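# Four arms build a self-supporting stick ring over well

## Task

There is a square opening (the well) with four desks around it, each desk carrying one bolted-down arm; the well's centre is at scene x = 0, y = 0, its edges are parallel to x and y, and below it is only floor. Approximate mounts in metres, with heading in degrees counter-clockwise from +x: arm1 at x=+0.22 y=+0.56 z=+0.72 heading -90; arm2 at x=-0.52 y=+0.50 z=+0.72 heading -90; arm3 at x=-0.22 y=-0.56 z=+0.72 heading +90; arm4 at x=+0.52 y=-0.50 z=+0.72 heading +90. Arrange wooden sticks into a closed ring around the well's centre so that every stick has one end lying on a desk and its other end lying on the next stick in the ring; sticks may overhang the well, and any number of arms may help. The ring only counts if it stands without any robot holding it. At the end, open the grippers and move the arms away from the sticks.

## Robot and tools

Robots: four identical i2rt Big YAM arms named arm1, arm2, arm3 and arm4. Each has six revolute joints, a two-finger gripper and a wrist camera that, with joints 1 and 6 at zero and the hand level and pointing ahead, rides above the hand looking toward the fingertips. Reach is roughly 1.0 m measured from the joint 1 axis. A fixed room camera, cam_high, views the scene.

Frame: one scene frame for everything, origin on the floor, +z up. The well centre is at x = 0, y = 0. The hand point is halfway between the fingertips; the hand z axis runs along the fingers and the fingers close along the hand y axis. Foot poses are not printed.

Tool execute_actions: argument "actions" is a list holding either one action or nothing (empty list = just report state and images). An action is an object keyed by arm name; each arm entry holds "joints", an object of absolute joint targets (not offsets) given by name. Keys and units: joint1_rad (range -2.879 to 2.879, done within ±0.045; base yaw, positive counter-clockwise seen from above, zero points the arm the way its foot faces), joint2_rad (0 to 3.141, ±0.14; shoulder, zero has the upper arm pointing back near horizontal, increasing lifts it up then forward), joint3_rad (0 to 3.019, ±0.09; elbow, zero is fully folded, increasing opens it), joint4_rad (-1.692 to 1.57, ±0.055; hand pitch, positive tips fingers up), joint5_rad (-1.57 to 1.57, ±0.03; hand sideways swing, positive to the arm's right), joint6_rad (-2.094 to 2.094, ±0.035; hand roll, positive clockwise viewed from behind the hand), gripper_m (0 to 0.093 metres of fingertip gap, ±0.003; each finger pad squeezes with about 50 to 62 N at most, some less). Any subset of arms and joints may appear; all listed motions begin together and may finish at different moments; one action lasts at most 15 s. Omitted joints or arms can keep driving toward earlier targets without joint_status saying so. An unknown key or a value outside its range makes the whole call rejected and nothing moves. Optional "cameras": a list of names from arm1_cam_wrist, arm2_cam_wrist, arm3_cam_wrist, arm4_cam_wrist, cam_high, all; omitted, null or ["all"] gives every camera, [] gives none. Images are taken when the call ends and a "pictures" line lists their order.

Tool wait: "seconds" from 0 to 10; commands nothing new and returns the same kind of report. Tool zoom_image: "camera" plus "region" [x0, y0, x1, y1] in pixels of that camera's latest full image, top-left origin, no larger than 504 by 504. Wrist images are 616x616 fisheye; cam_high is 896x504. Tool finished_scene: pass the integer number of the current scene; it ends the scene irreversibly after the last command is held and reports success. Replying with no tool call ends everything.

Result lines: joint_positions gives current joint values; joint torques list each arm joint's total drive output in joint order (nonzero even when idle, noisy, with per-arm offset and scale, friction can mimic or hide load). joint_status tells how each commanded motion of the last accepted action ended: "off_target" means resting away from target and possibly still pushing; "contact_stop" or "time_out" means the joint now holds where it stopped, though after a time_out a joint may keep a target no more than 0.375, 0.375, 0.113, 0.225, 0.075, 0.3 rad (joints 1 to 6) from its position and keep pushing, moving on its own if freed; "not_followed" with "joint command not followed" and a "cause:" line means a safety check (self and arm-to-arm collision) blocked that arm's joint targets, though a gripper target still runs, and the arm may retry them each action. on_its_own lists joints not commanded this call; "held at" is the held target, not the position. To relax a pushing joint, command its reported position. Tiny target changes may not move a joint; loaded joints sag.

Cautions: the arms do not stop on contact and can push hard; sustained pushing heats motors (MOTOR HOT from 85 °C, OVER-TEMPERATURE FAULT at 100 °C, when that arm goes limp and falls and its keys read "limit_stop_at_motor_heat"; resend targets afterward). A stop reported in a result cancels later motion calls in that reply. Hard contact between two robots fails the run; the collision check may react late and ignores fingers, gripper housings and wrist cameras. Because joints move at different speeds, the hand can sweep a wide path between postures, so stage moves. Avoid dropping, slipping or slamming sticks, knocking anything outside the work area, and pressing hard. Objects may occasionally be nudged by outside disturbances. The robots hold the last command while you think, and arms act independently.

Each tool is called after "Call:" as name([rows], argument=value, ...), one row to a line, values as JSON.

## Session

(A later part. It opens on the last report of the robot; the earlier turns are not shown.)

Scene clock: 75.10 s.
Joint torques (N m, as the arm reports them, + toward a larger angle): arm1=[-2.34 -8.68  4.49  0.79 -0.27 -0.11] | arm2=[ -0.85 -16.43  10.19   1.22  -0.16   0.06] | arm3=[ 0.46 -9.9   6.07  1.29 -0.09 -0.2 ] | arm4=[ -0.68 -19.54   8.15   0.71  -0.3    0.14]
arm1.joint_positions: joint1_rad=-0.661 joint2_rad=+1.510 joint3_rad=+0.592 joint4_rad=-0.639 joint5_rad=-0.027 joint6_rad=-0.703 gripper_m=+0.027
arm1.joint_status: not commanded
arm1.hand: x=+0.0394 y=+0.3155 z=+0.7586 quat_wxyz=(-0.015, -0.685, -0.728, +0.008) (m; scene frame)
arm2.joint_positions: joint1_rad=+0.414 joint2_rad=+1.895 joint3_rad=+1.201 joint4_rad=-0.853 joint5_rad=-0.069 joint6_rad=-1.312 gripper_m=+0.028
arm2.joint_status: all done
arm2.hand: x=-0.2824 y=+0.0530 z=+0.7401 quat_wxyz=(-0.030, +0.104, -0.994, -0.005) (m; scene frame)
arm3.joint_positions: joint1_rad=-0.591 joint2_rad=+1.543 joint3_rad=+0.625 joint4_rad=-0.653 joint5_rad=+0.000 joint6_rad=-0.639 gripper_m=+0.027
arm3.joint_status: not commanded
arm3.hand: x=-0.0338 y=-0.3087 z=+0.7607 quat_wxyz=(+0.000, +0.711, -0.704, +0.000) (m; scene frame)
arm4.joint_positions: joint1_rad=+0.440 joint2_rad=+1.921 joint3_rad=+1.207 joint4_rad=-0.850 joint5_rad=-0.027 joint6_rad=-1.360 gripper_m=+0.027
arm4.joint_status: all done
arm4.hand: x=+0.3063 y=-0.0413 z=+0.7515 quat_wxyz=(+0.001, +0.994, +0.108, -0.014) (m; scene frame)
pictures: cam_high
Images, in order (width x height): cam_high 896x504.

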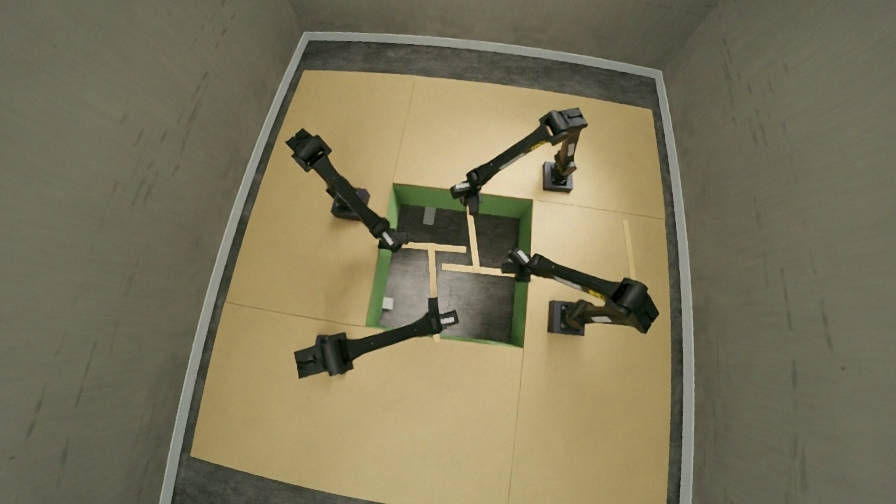

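Call:
execute_actions([
  {"arm2":{"joints":{"joint6_rad":-1.08}},"arm4":{"joints":{"joint6_rad":-1.11}}},
], cameras=["cam_high","arm1_cam_wrist","arm3_cam_wrist"])

Call:
zoom_image(camera="cam_high", region=[425,228,485,288])

Call:
zoom_image(camera="cam_high", region=[360,170,550,360])

Scene clock: 82.53 s.
Joint torques (N m, as the arm reports them, + toward a larger angle): arm1=[-2.42 -8.59  4.52  0.86 -0.27 -0.09] | arm2=[ -0.8  -16.61  10.23   1.28  -0.18   0.33] | arm3=[  0.42 -10.11   6.08   1.3   -0.07  -0.19] | arm4=[ -0.62 -19.65   8.12   0.7   -0.27   0.28]
arm1.joint_positions: joint1_rad=-0.661 joint2_rad=+1.510 joint3_rad=+0.592 joint4_rad=-0.639 joint5_rad=-0.027 joint6_rad=-0.705 gripper_m=+0.027
arm1.joint_status: not commanded
arm1.hand: x=+0.0394 y=+0.3155 z=+0.7586 quat_wxyz=(-0.015, -0.684, -0.729, +0.008) (m; scene frame)
arm2.joint_positions: joint1_rad=+0.414 joint2_rad=+1.895 joint3_rad=+1.201 joint4_rad=-0.853 joint5_rad=-0.069 joint6_rad=-1.113 gripper_m=+0.028
arm2.joint_status: all done
arm2.hand: x=-0.2824 y=+0.0529 z=+0.7403 quat_wxyz=(-0.029, +0.005, -1.000, -0.008) (m; scene frame)
arm3.joint_positions: joint1_rad=-0.591 joint2_rad=+1.543 joint3_rad=+0.625 joint4_rad=-0.653 joint5_rad=+0.000 joint6_rad=-0.640 gripper_m=+0.027
arm3.joint_status: not commanded
arm3.hand: x=-0.0338 y=-0.3087 z=+0.7607 quat_wxyz=(+0.000, +0.711, -0.703, +0.000) (m; scene frame)
arm4.joint_positions: joint1_rad=+0.440 joint2_rad=+1.921 joint3_rad=+1.207 joint4_rad=-0.850 joint5_rad=-0.027 joint6_rad=-1.136 gripper_m=+0.027
arm4.joint_status: all done
arm4.hand: x=+0.3063 y=-0.0413 z=+0.7515 quat_wxyz=(+0.002, +1.000, -0.004, -0.014) (m; scene frame)
pictures: arm1_cam_wrist, arm3_cam_wrist, cam_high
Images, in order (width x height): arm1_cam_wrist 616x616, arm3_cam_wrist 616x616, cam_high 896x504.

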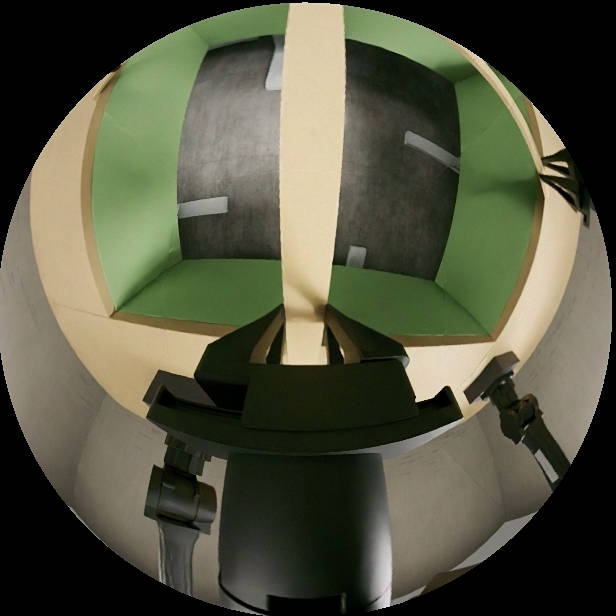

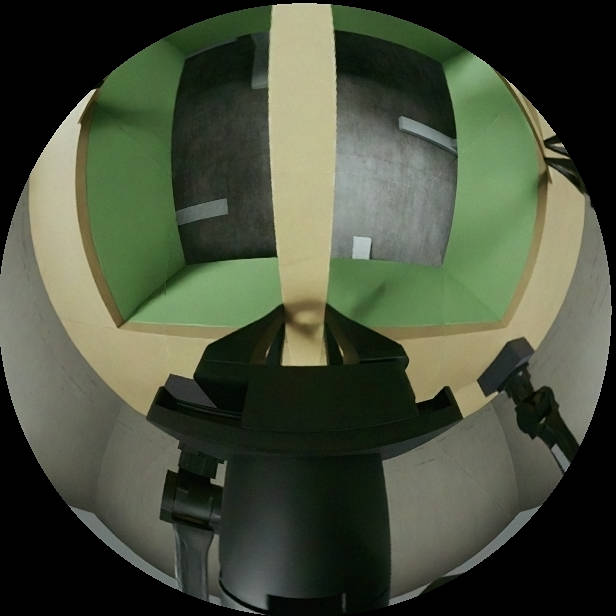

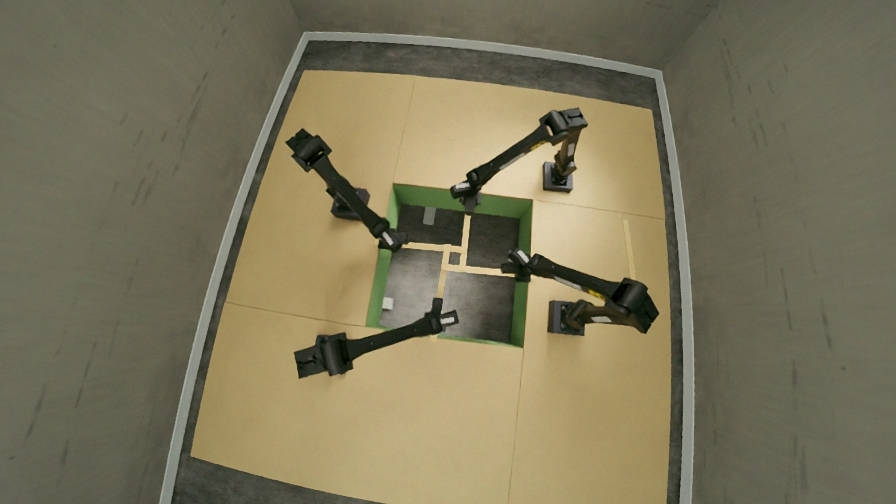

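Region (425, 228, 485, 288) of cam_high's 896x504 image, scaled by 8.400, with more detail than that image has.

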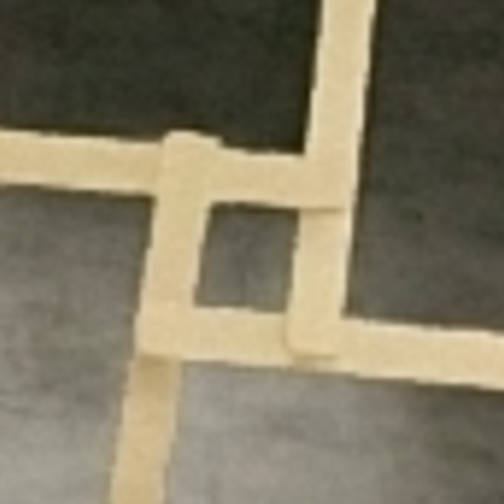

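Region (360, 170, 550, 360) of cam_high's 896x504 image, scaled by 2.653, with more detail than that image has.

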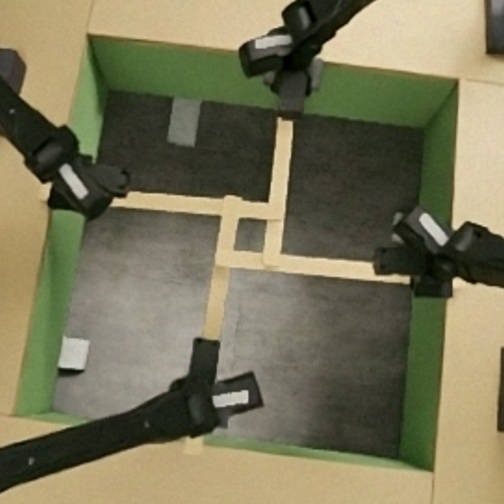

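Call:
execute_actions([
  {"arm1":{"joints":{"joint2_rad":1.57,"joint3_rad":0.58,"joint4_rad":-0.565}},"arm3":{"joints":{"joint2_rad":1.6,"joint3_rad":0.61,"joint4_rad":-0.58}}},
], cameras=["cam_high"])

Call:
zoom_image(camera="cam_high", region=[360,170,550,360])

Scene clock: 99.70 s.
Joint torques (N m, as the arm reports them, + toward a larger angle): arm1=[-2.25 -7.23  3.87  1.03 -0.29 -0.09] | arm2=[ -0.81 -16.31  10.16   1.24  -0.18   0.09] | arm3=[ 0.76 -7.71  5.69  1.42 -0.08 -0.14] | arm4=[ -0.99 -19.69   8.06   0.66  -0.3    0.2 ]
arm1.joint_positions: joint1_rad=-0.661 joint2_rad=+1.560 joint3_rad=+0.581 joint4_rad=-0.589 joint5_rad=-0.027 joint6_rad=-0.705 gripper_m=+0.027
arm1.joint_status: all done
arm1.hand: x=+0.0409 y=+0.3173 z=+0.7425 quat_wxyz=(-0.015, -0.684, -0.729, +0.003) (m; scene frame)
arm2.joint_positions: joint1_rad=+0.414 joint2_rad=+1.895 joint3_rad=+1.201 joint4_rad=-0.852 joint5_rad=-0.069 joint6_rad=-1.096 gripper_m=+0.028
arm2.joint_status: not commanded
arm2.hand: x=-0.2823 y=+0.0527 z=+0.7403 quat_wxyz=(-0.029, -0.004, -1.000, -0.008) (m; scene frame)
arm3.joint_positions: joint1_rad=-0.591 joint2_rad=+1.582 joint3_rad=+0.615 joint4_rad=-0.596 joint5_rad=+0.000 joint6_rad=-0.643 gripper_m=+0.027
arm3.joint_status: all done
arm3.hand: x=-0.0327 y=-0.3072 z=+0.7473 quat_wxyz=(-0.004, +0.712, -0.702, -0.001) (m; scene frame)
arm4.joint_positions: joint1_rad=+0.440 joint2_rad=+1.921 joint3_rad=+1.207 joint4_rad=-0.849 joint5_rad=-0.027 joint6_rad=-1.129 gripper_m=+0.027
arm4.joint_status: not commanded
arm4.hand: x=+0.3063 y=-0.0410 z=+0.7515 quat_wxyz=(+0.002, +1.000, -0.007, -0.014) (m; scene frame)
pictures: cam_high
Images, in order (width x height): cam_high 896x504.

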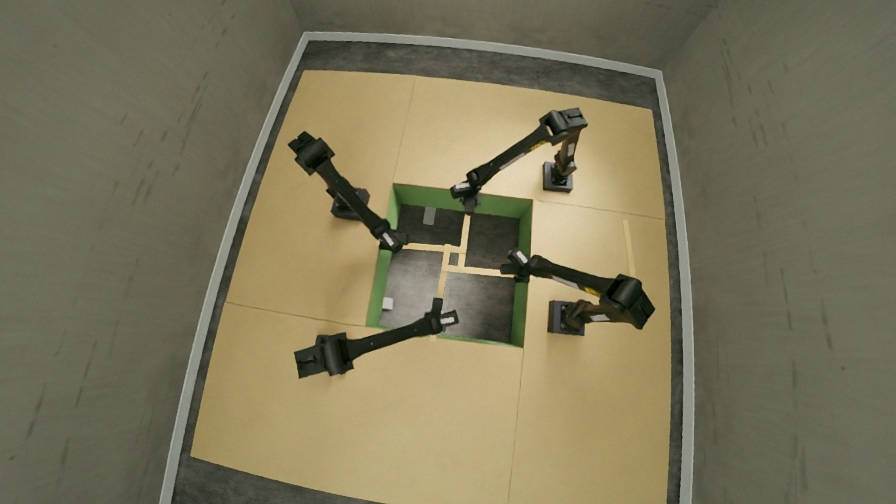

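Region (360, 170, 550, 360) of cam_high's 896x504 image, scaled by 2.653, with more detail than that image has.

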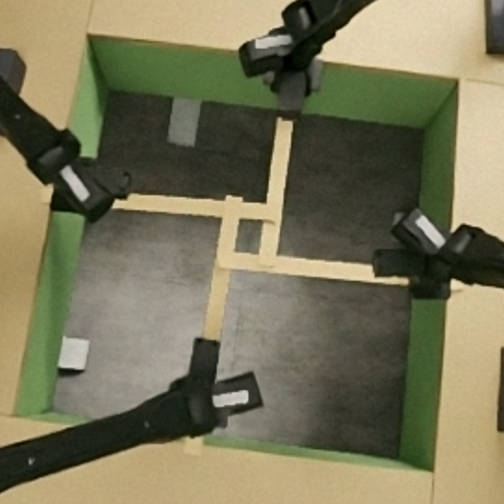

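Call:
execute_actions([
  {"arm1":{"joints":{"gripper_m":0.042}},"arm3":{"joints":{"gripper_m":0.042}}},
], cameras=["cam_high","arm1_cam_wrist","arm2_cam_wrist"])

Call:
zoom_image(camera="cam_high", region=[410,215,500,305])

Scene clock: 104.23 s.
Joint torques (N m, as the arm reports them, + toward a larger angle): arm1=[-1.89 -6.89  3.87  0.76 -0.27 -0.09] | arm2=[ -0.76 -16.84  10.13   1.24  -0.18   0.06] | arm3=[ 0.57 -7.71  5.67  1.33 -0.09 -0.16] | arm4=[ -0.72 -19.76   8.14   0.63  -0.31   0.15]
arm1.joint_positions: joint1_rad=-0.661 joint2_rad=+1.560 joint3_rad=+0.581 joint4_rad=-0.585 joint5_rad=-0.028 joint6_rad=-0.705 gripper_m=+0.042
arm1.joint_status: all done
arm1.hand: x=+0.0404 y=+0.3165 z=+0.7425 quat_wxyz=(-0.015, -0.684, -0.729, +0.004) (m; scene frame)
arm2.joint_positions: joint1_rad=+0.414 joint2_rad=+1.895 joint3_rad=+1.201 joint4_rad=-0.852 joint5_rad=-0.069 joint6_rad=-1.094 gripper_m=+0.028
arm2.joint_status: not commanded
arm2.hand: x=-0.2823 y=+0.0527 z=+0.7403 quat_wxyz=(-0.029, -0.005, -1.000, -0.008) (m; scene frame)
arm3.joint_positions: joint1_rad=-0.591 joint2_rad=+1.582 joint3_rad=+0.615 joint4_rad=-0.593 joint5_rad=+0.000 joint6_rad=-0.643 gripper_m=+0.042
arm3.joint_status: all done
arm3.hand: x=-0.0323 y=-0.3066 z=+0.7474 quat_wxyz=(-0.005, +0.712, -0.702, -0.001) (m; scene frame)
arm4.joint_positions: joint1_rad=+0.440 joint2_rad=+1.921 joint3_rad=+1.207 joint4_rad=-0.849 joint5_rad=-0.027 joint6_rad=-1.124 gripper_m=+0.027
arm4.joint_status: not commanded
arm4.hand: x=+0.3063 y=-0.0410 z=+0.7515 quat_wxyz=(+0.002, +1.000, -0.010, -0.014) (m; scene frame)
pictures: arm1_cam_wrist, arm2_cam_wrist, cam_high
Images, in order (width x height): arm1_cam_wrist 616x616, arm2_cam_wrist 616x616, cam_high 896x504.

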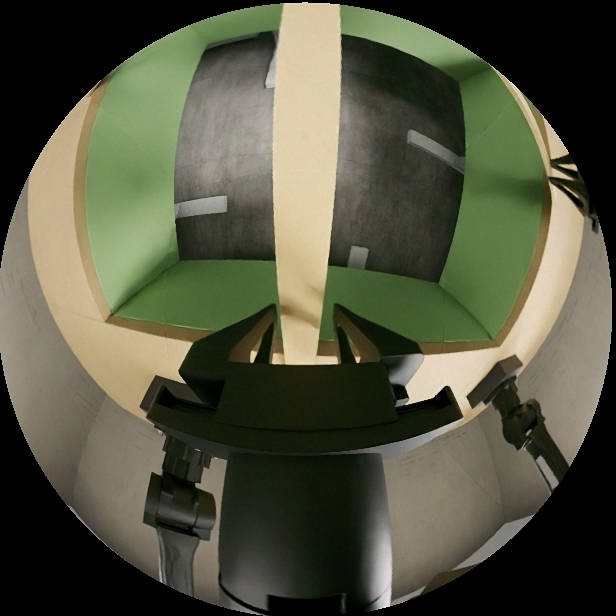

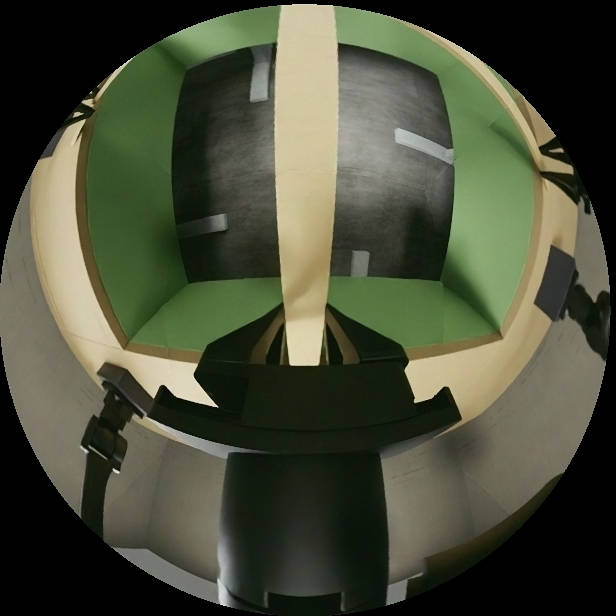

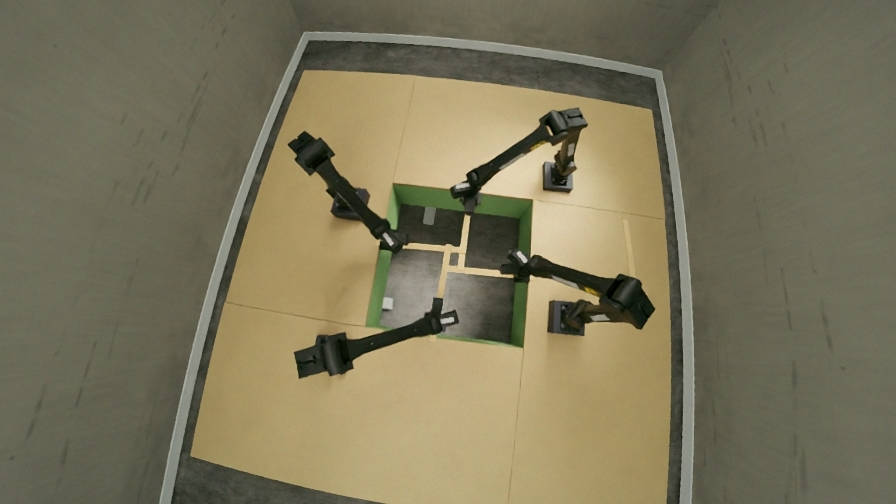

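Region (410, 215, 500, 305) of cam_high's 896x504 image, scaled by 5.600, with more detail than that image has.

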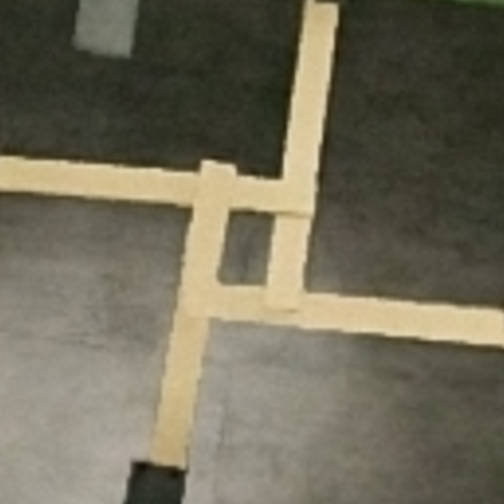

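Call:
execute_actions([
  {"arm2":{"joints":{"gripper_m":0.042,"joint6_rad":-1.094}},"arm4":{"joints":{"gripper_m":0.042,"joint6_rad":-1.124}}},
], cameras=[])

Call:
execute_actions([
  {"arm1":{"joints":{"joint2_rad":1.0}},"arm3":{"joints":{"joint2_rad":1.0}},"arm2":{"joints":{"joint2_rad":1.2}},"arm4":{"joints":{"joint2_rad":1.2}}},
], cameras=[])

Call:
execute_actions([
  {"arm1":{"joints":{"joint2_rad":0.5,"joint1_rad":0.6}},"arm3":{"joints":{"joint2_rad":0.5,"joint1_rad":0.6}},"arm2":{"joints":{"joint2_rad":0.8,"joint1_rad":-0.2}},"arm4":{"joints":{"joint2_rad":0.8,"joint1_rad":-0.2}}},
], cameras=["cam_high"])

Call:
zoom_image(camera="cam_high", region=[360,170,550,360])

Scene clock: 115.27 s.
Joint torques (N m, as the arm reports them, + toward a larger angle): arm1=[-2.4  -7.41  3.85  0.88 -0.25 -0.1 ] | arm2=[ -0.96 -16.44  10.14   1.32  -0.18  -0.08] | arm3=[ 0.59 -7.67  5.75  1.38 -0.09 -0.17] | arm4=[ -0.65 -19.61   8.07   0.72  -0.29   0.02]
arm1.joint_positions: joint1_rad=-0.661 joint2_rad=+1.560 joint3_rad=+0.581 joint4_rad=-0.585 joint5_rad=-0.028 joint6_rad=-0.705 gripper_m=+0.042
arm1.joint_status: not commanded
arm1.hand: x=+0.0404 y=+0.3165 z=+0.7425 quat_wxyz=(-0.015, -0.684, -0.729, +0.004) (m; scene frame)
arm2.joint_positions: joint1_rad=+0.414 joint2_rad=+1.895 joint3_rad=+1.201 joint4_rad=-0.852 joint5_rad=-0.069 joint6_rad=-1.093 gripper_m=+0.042
arm2.joint_status: all done
arm2.hand: x=-0.2823 y=+0.0527 z=+0.7403 quat_wxyz=(-0.029, -0.005, -1.000, -0.008) (m; scene frame)
arm3.joint_positions: joint1_rad=-0.591 joint2_rad=+1.582 joint3_rad=+0.615 joint4_rad=-0.593 joint5_rad=+0.000 joint6_rad=-0.643 gripper_m=+0.042
arm3.joint_status: not commanded
arm3.hand: x=-0.0323 y=-0.3066 z=+0.7474 quat_wxyz=(-0.005, +0.712, -0.702, -0.001) (m; scene frame)
arm4.joint_positions: joint1_rad=+0.440 joint2_rad=+1.921 joint3_rad=+1.207 joint4_rad=-0.849 joint5_rad=-0.027 joint6_rad=-1.124 gripper_m=+0.042
arm4.joint_status: all done
arm4.hand: x=+0.3063 y=-0.0410 z=+0.7515 quat_wxyz=(+0.002, +1.000, -0.010, -0.014) (m; scene frame)
pictures: none
No camera images: the call's "cameras" was empty. Leave "cameras" out to get every camera's image.

Scene clock: 116.77 s.
Joint torques (N m, as the arm reports them, + toward a larger angle): arm1=[-2.27 -4.41  7.85  1.84 -0.21 -0.07] | arm2=[-0.91 -8.89 13.92  2.5  -0.14 -0.04] | arm3=[ 0.53 -4.74 10.68  2.3  -0.05 -0.12] | arm4=[ -0.65 -10.04  11.38   1.96  -0.27   0.1 ]
arm1.joint_positions: joint1_rad=-0.661 joint2_rad=+1.000 joint3_rad=+0.576 joint4_rad=-0.585 joint5_rad=-0.028 joint6_rad=-0.705 gripper_m=+0.042
arm1.joint_status: all done
arm1.hand: x=+0.0089 y=+0.2749 z=+0.9164 quat_wxyz=(-0.045, -0.654, -0.702, +0.276) (m; scene frame)
arm2.joint_positions: joint1_rad=+0.414 joint2_rad=+1.190 joint3_rad=+1.201 joint4_rad=-0.850 joint5_rad=-0.069 joint6_rad=-1.093 gripper_m=+0.042
arm2.joint_status: all done
arm2.hand: x=-0.2849 y=+0.0649 z=+1.0911 quat_wxyz=(-0.185, +0.009, -0.936, +0.301) (m; scene frame)
arm3.joint_positions: joint1_rad=-0.591 joint2_rad=+1.000 joint3_rad=+0.612 joint4_rad=-0.592 joint5_rad=+0.000 joint6_rad=-0.643 gripper_m=+0.042
arm3.joint_status: all done
arm3.hand: x=-0.0019 y=-0.2651 z=+0.9366 quat_wxyz=(-0.288, +0.681, -0.672, -0.044) (m; scene frame)
arm4.joint_positions: joint1_rad=+0.440 joint2_rad=+1.180 joint3_rad=+1.207 joint4_rad=-0.846 joint5_rad=-0.027 joint6_rad=-1.124 gripper_m=+0.042
arm4.joint_status: all done
arm4.hand: x=+0.3130 y=-0.0557 z=+1.1214 quat_wxyz=(-0.327, +0.930, -0.004, -0.167) (m; scene frame)
pictures: none
No camera images: the call's "cameras" was empty. Leave "cameras" out to get every camera's image.

Scene clock: 118.40 s.
Joint torques (N m, as the arm reports them, + toward a larger angle): arm1=[-1.51 -0.61  8.81  2.48 -0.09 -0.03] | arm2=[-1.15 -3.71 13.14  2.82 -0.11  0.  ] | arm3=[ 1.38 -0.1  11.78  2.94 -0.06 -0.1 ] | arm4=[-1.3  -4.11 10.97  2.35 -0.13  0.1 ]
arm1.joint_positions: joint1_rad=+0.598 joint2_rad=+0.500 joint3_rad=+0.576 joint4_rad=-0.585 joint5_rad=-0.031 joint6_rad=-0.705 gripper_m=+0.042
arm1.joint_status: all done
arm1.hand: x=+0.4051 y=+0.3053 z=+1.0758 quat_wxyz=(-0.351, -0.098, -0.856, +0.367) (m; scene frame)
arm2.joint_positions: joint1_rad=-0.195 joint2_rad=+0.802 joint3_rad=+1.201 joint4_rad=-0.850 joint5_rad=-0.069 joint6_rad=-1.093 gripper_m=+0.042
arm2.joint_status: all done
arm2.hand: x=-0.5565 y=+0.1184 z=+1.2576 quat_wxyz=(-0.111, -0.238, -0.814, +0.517) (m; scene frame)
arm3.joint_positions: joint1_rad=+0.594 joint2_rad=+0.501 joint3_rad=+0.612 joint4_rad=-0.592 joint5_rad=+0.000 joint6_rad=-0.643 gripper_m=+0.042
arm3.joint_status: all done
arm3.hand: x=-0.3855 y=-0.2884 z=+1.1001 quat_wxyz=(-0.382, +0.840, -0.158, -0.351) (m; scene frame)
arm4.joint_positions: joint1_rad=-0.198 joint2_rad=+0.793 joint3_rad=+1.207 joint4_rad=-0.846 joint5_rad=-0.029 joint6_rad=-1.124 gripper_m=+0.042
arm4.joint_status: all done
arm4.hand: x=+0.5943 y=-0.1299 z=+1.2831 quat_wxyz=(-0.534, +0.800, -0.264, -0.076) (m; scene frame)
pictures: cam_high
Images, in order (width x height): cam_high 896x504.

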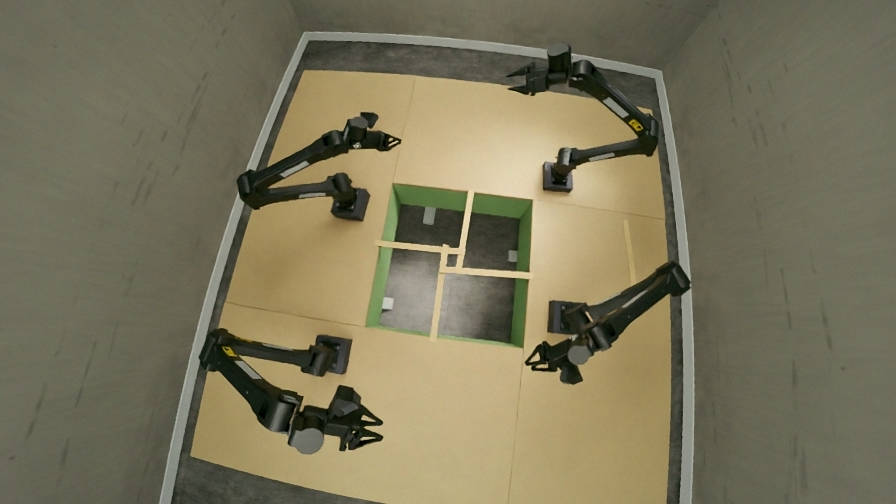

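Region (360, 170, 550, 360) of cam_high's 896x504 image, scaled by 2.653, with more detail than that image has.

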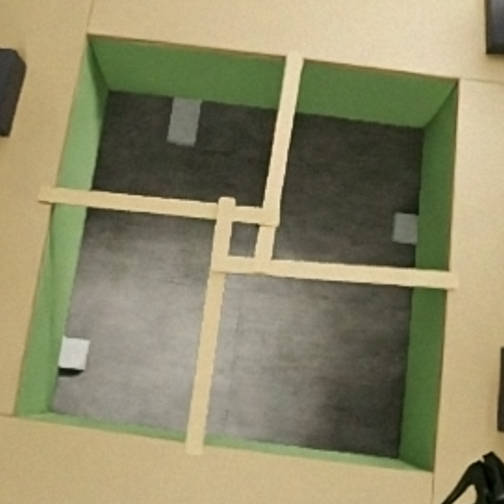

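Call:
finished_scene(scene=2)

The scene is finished: the task was done.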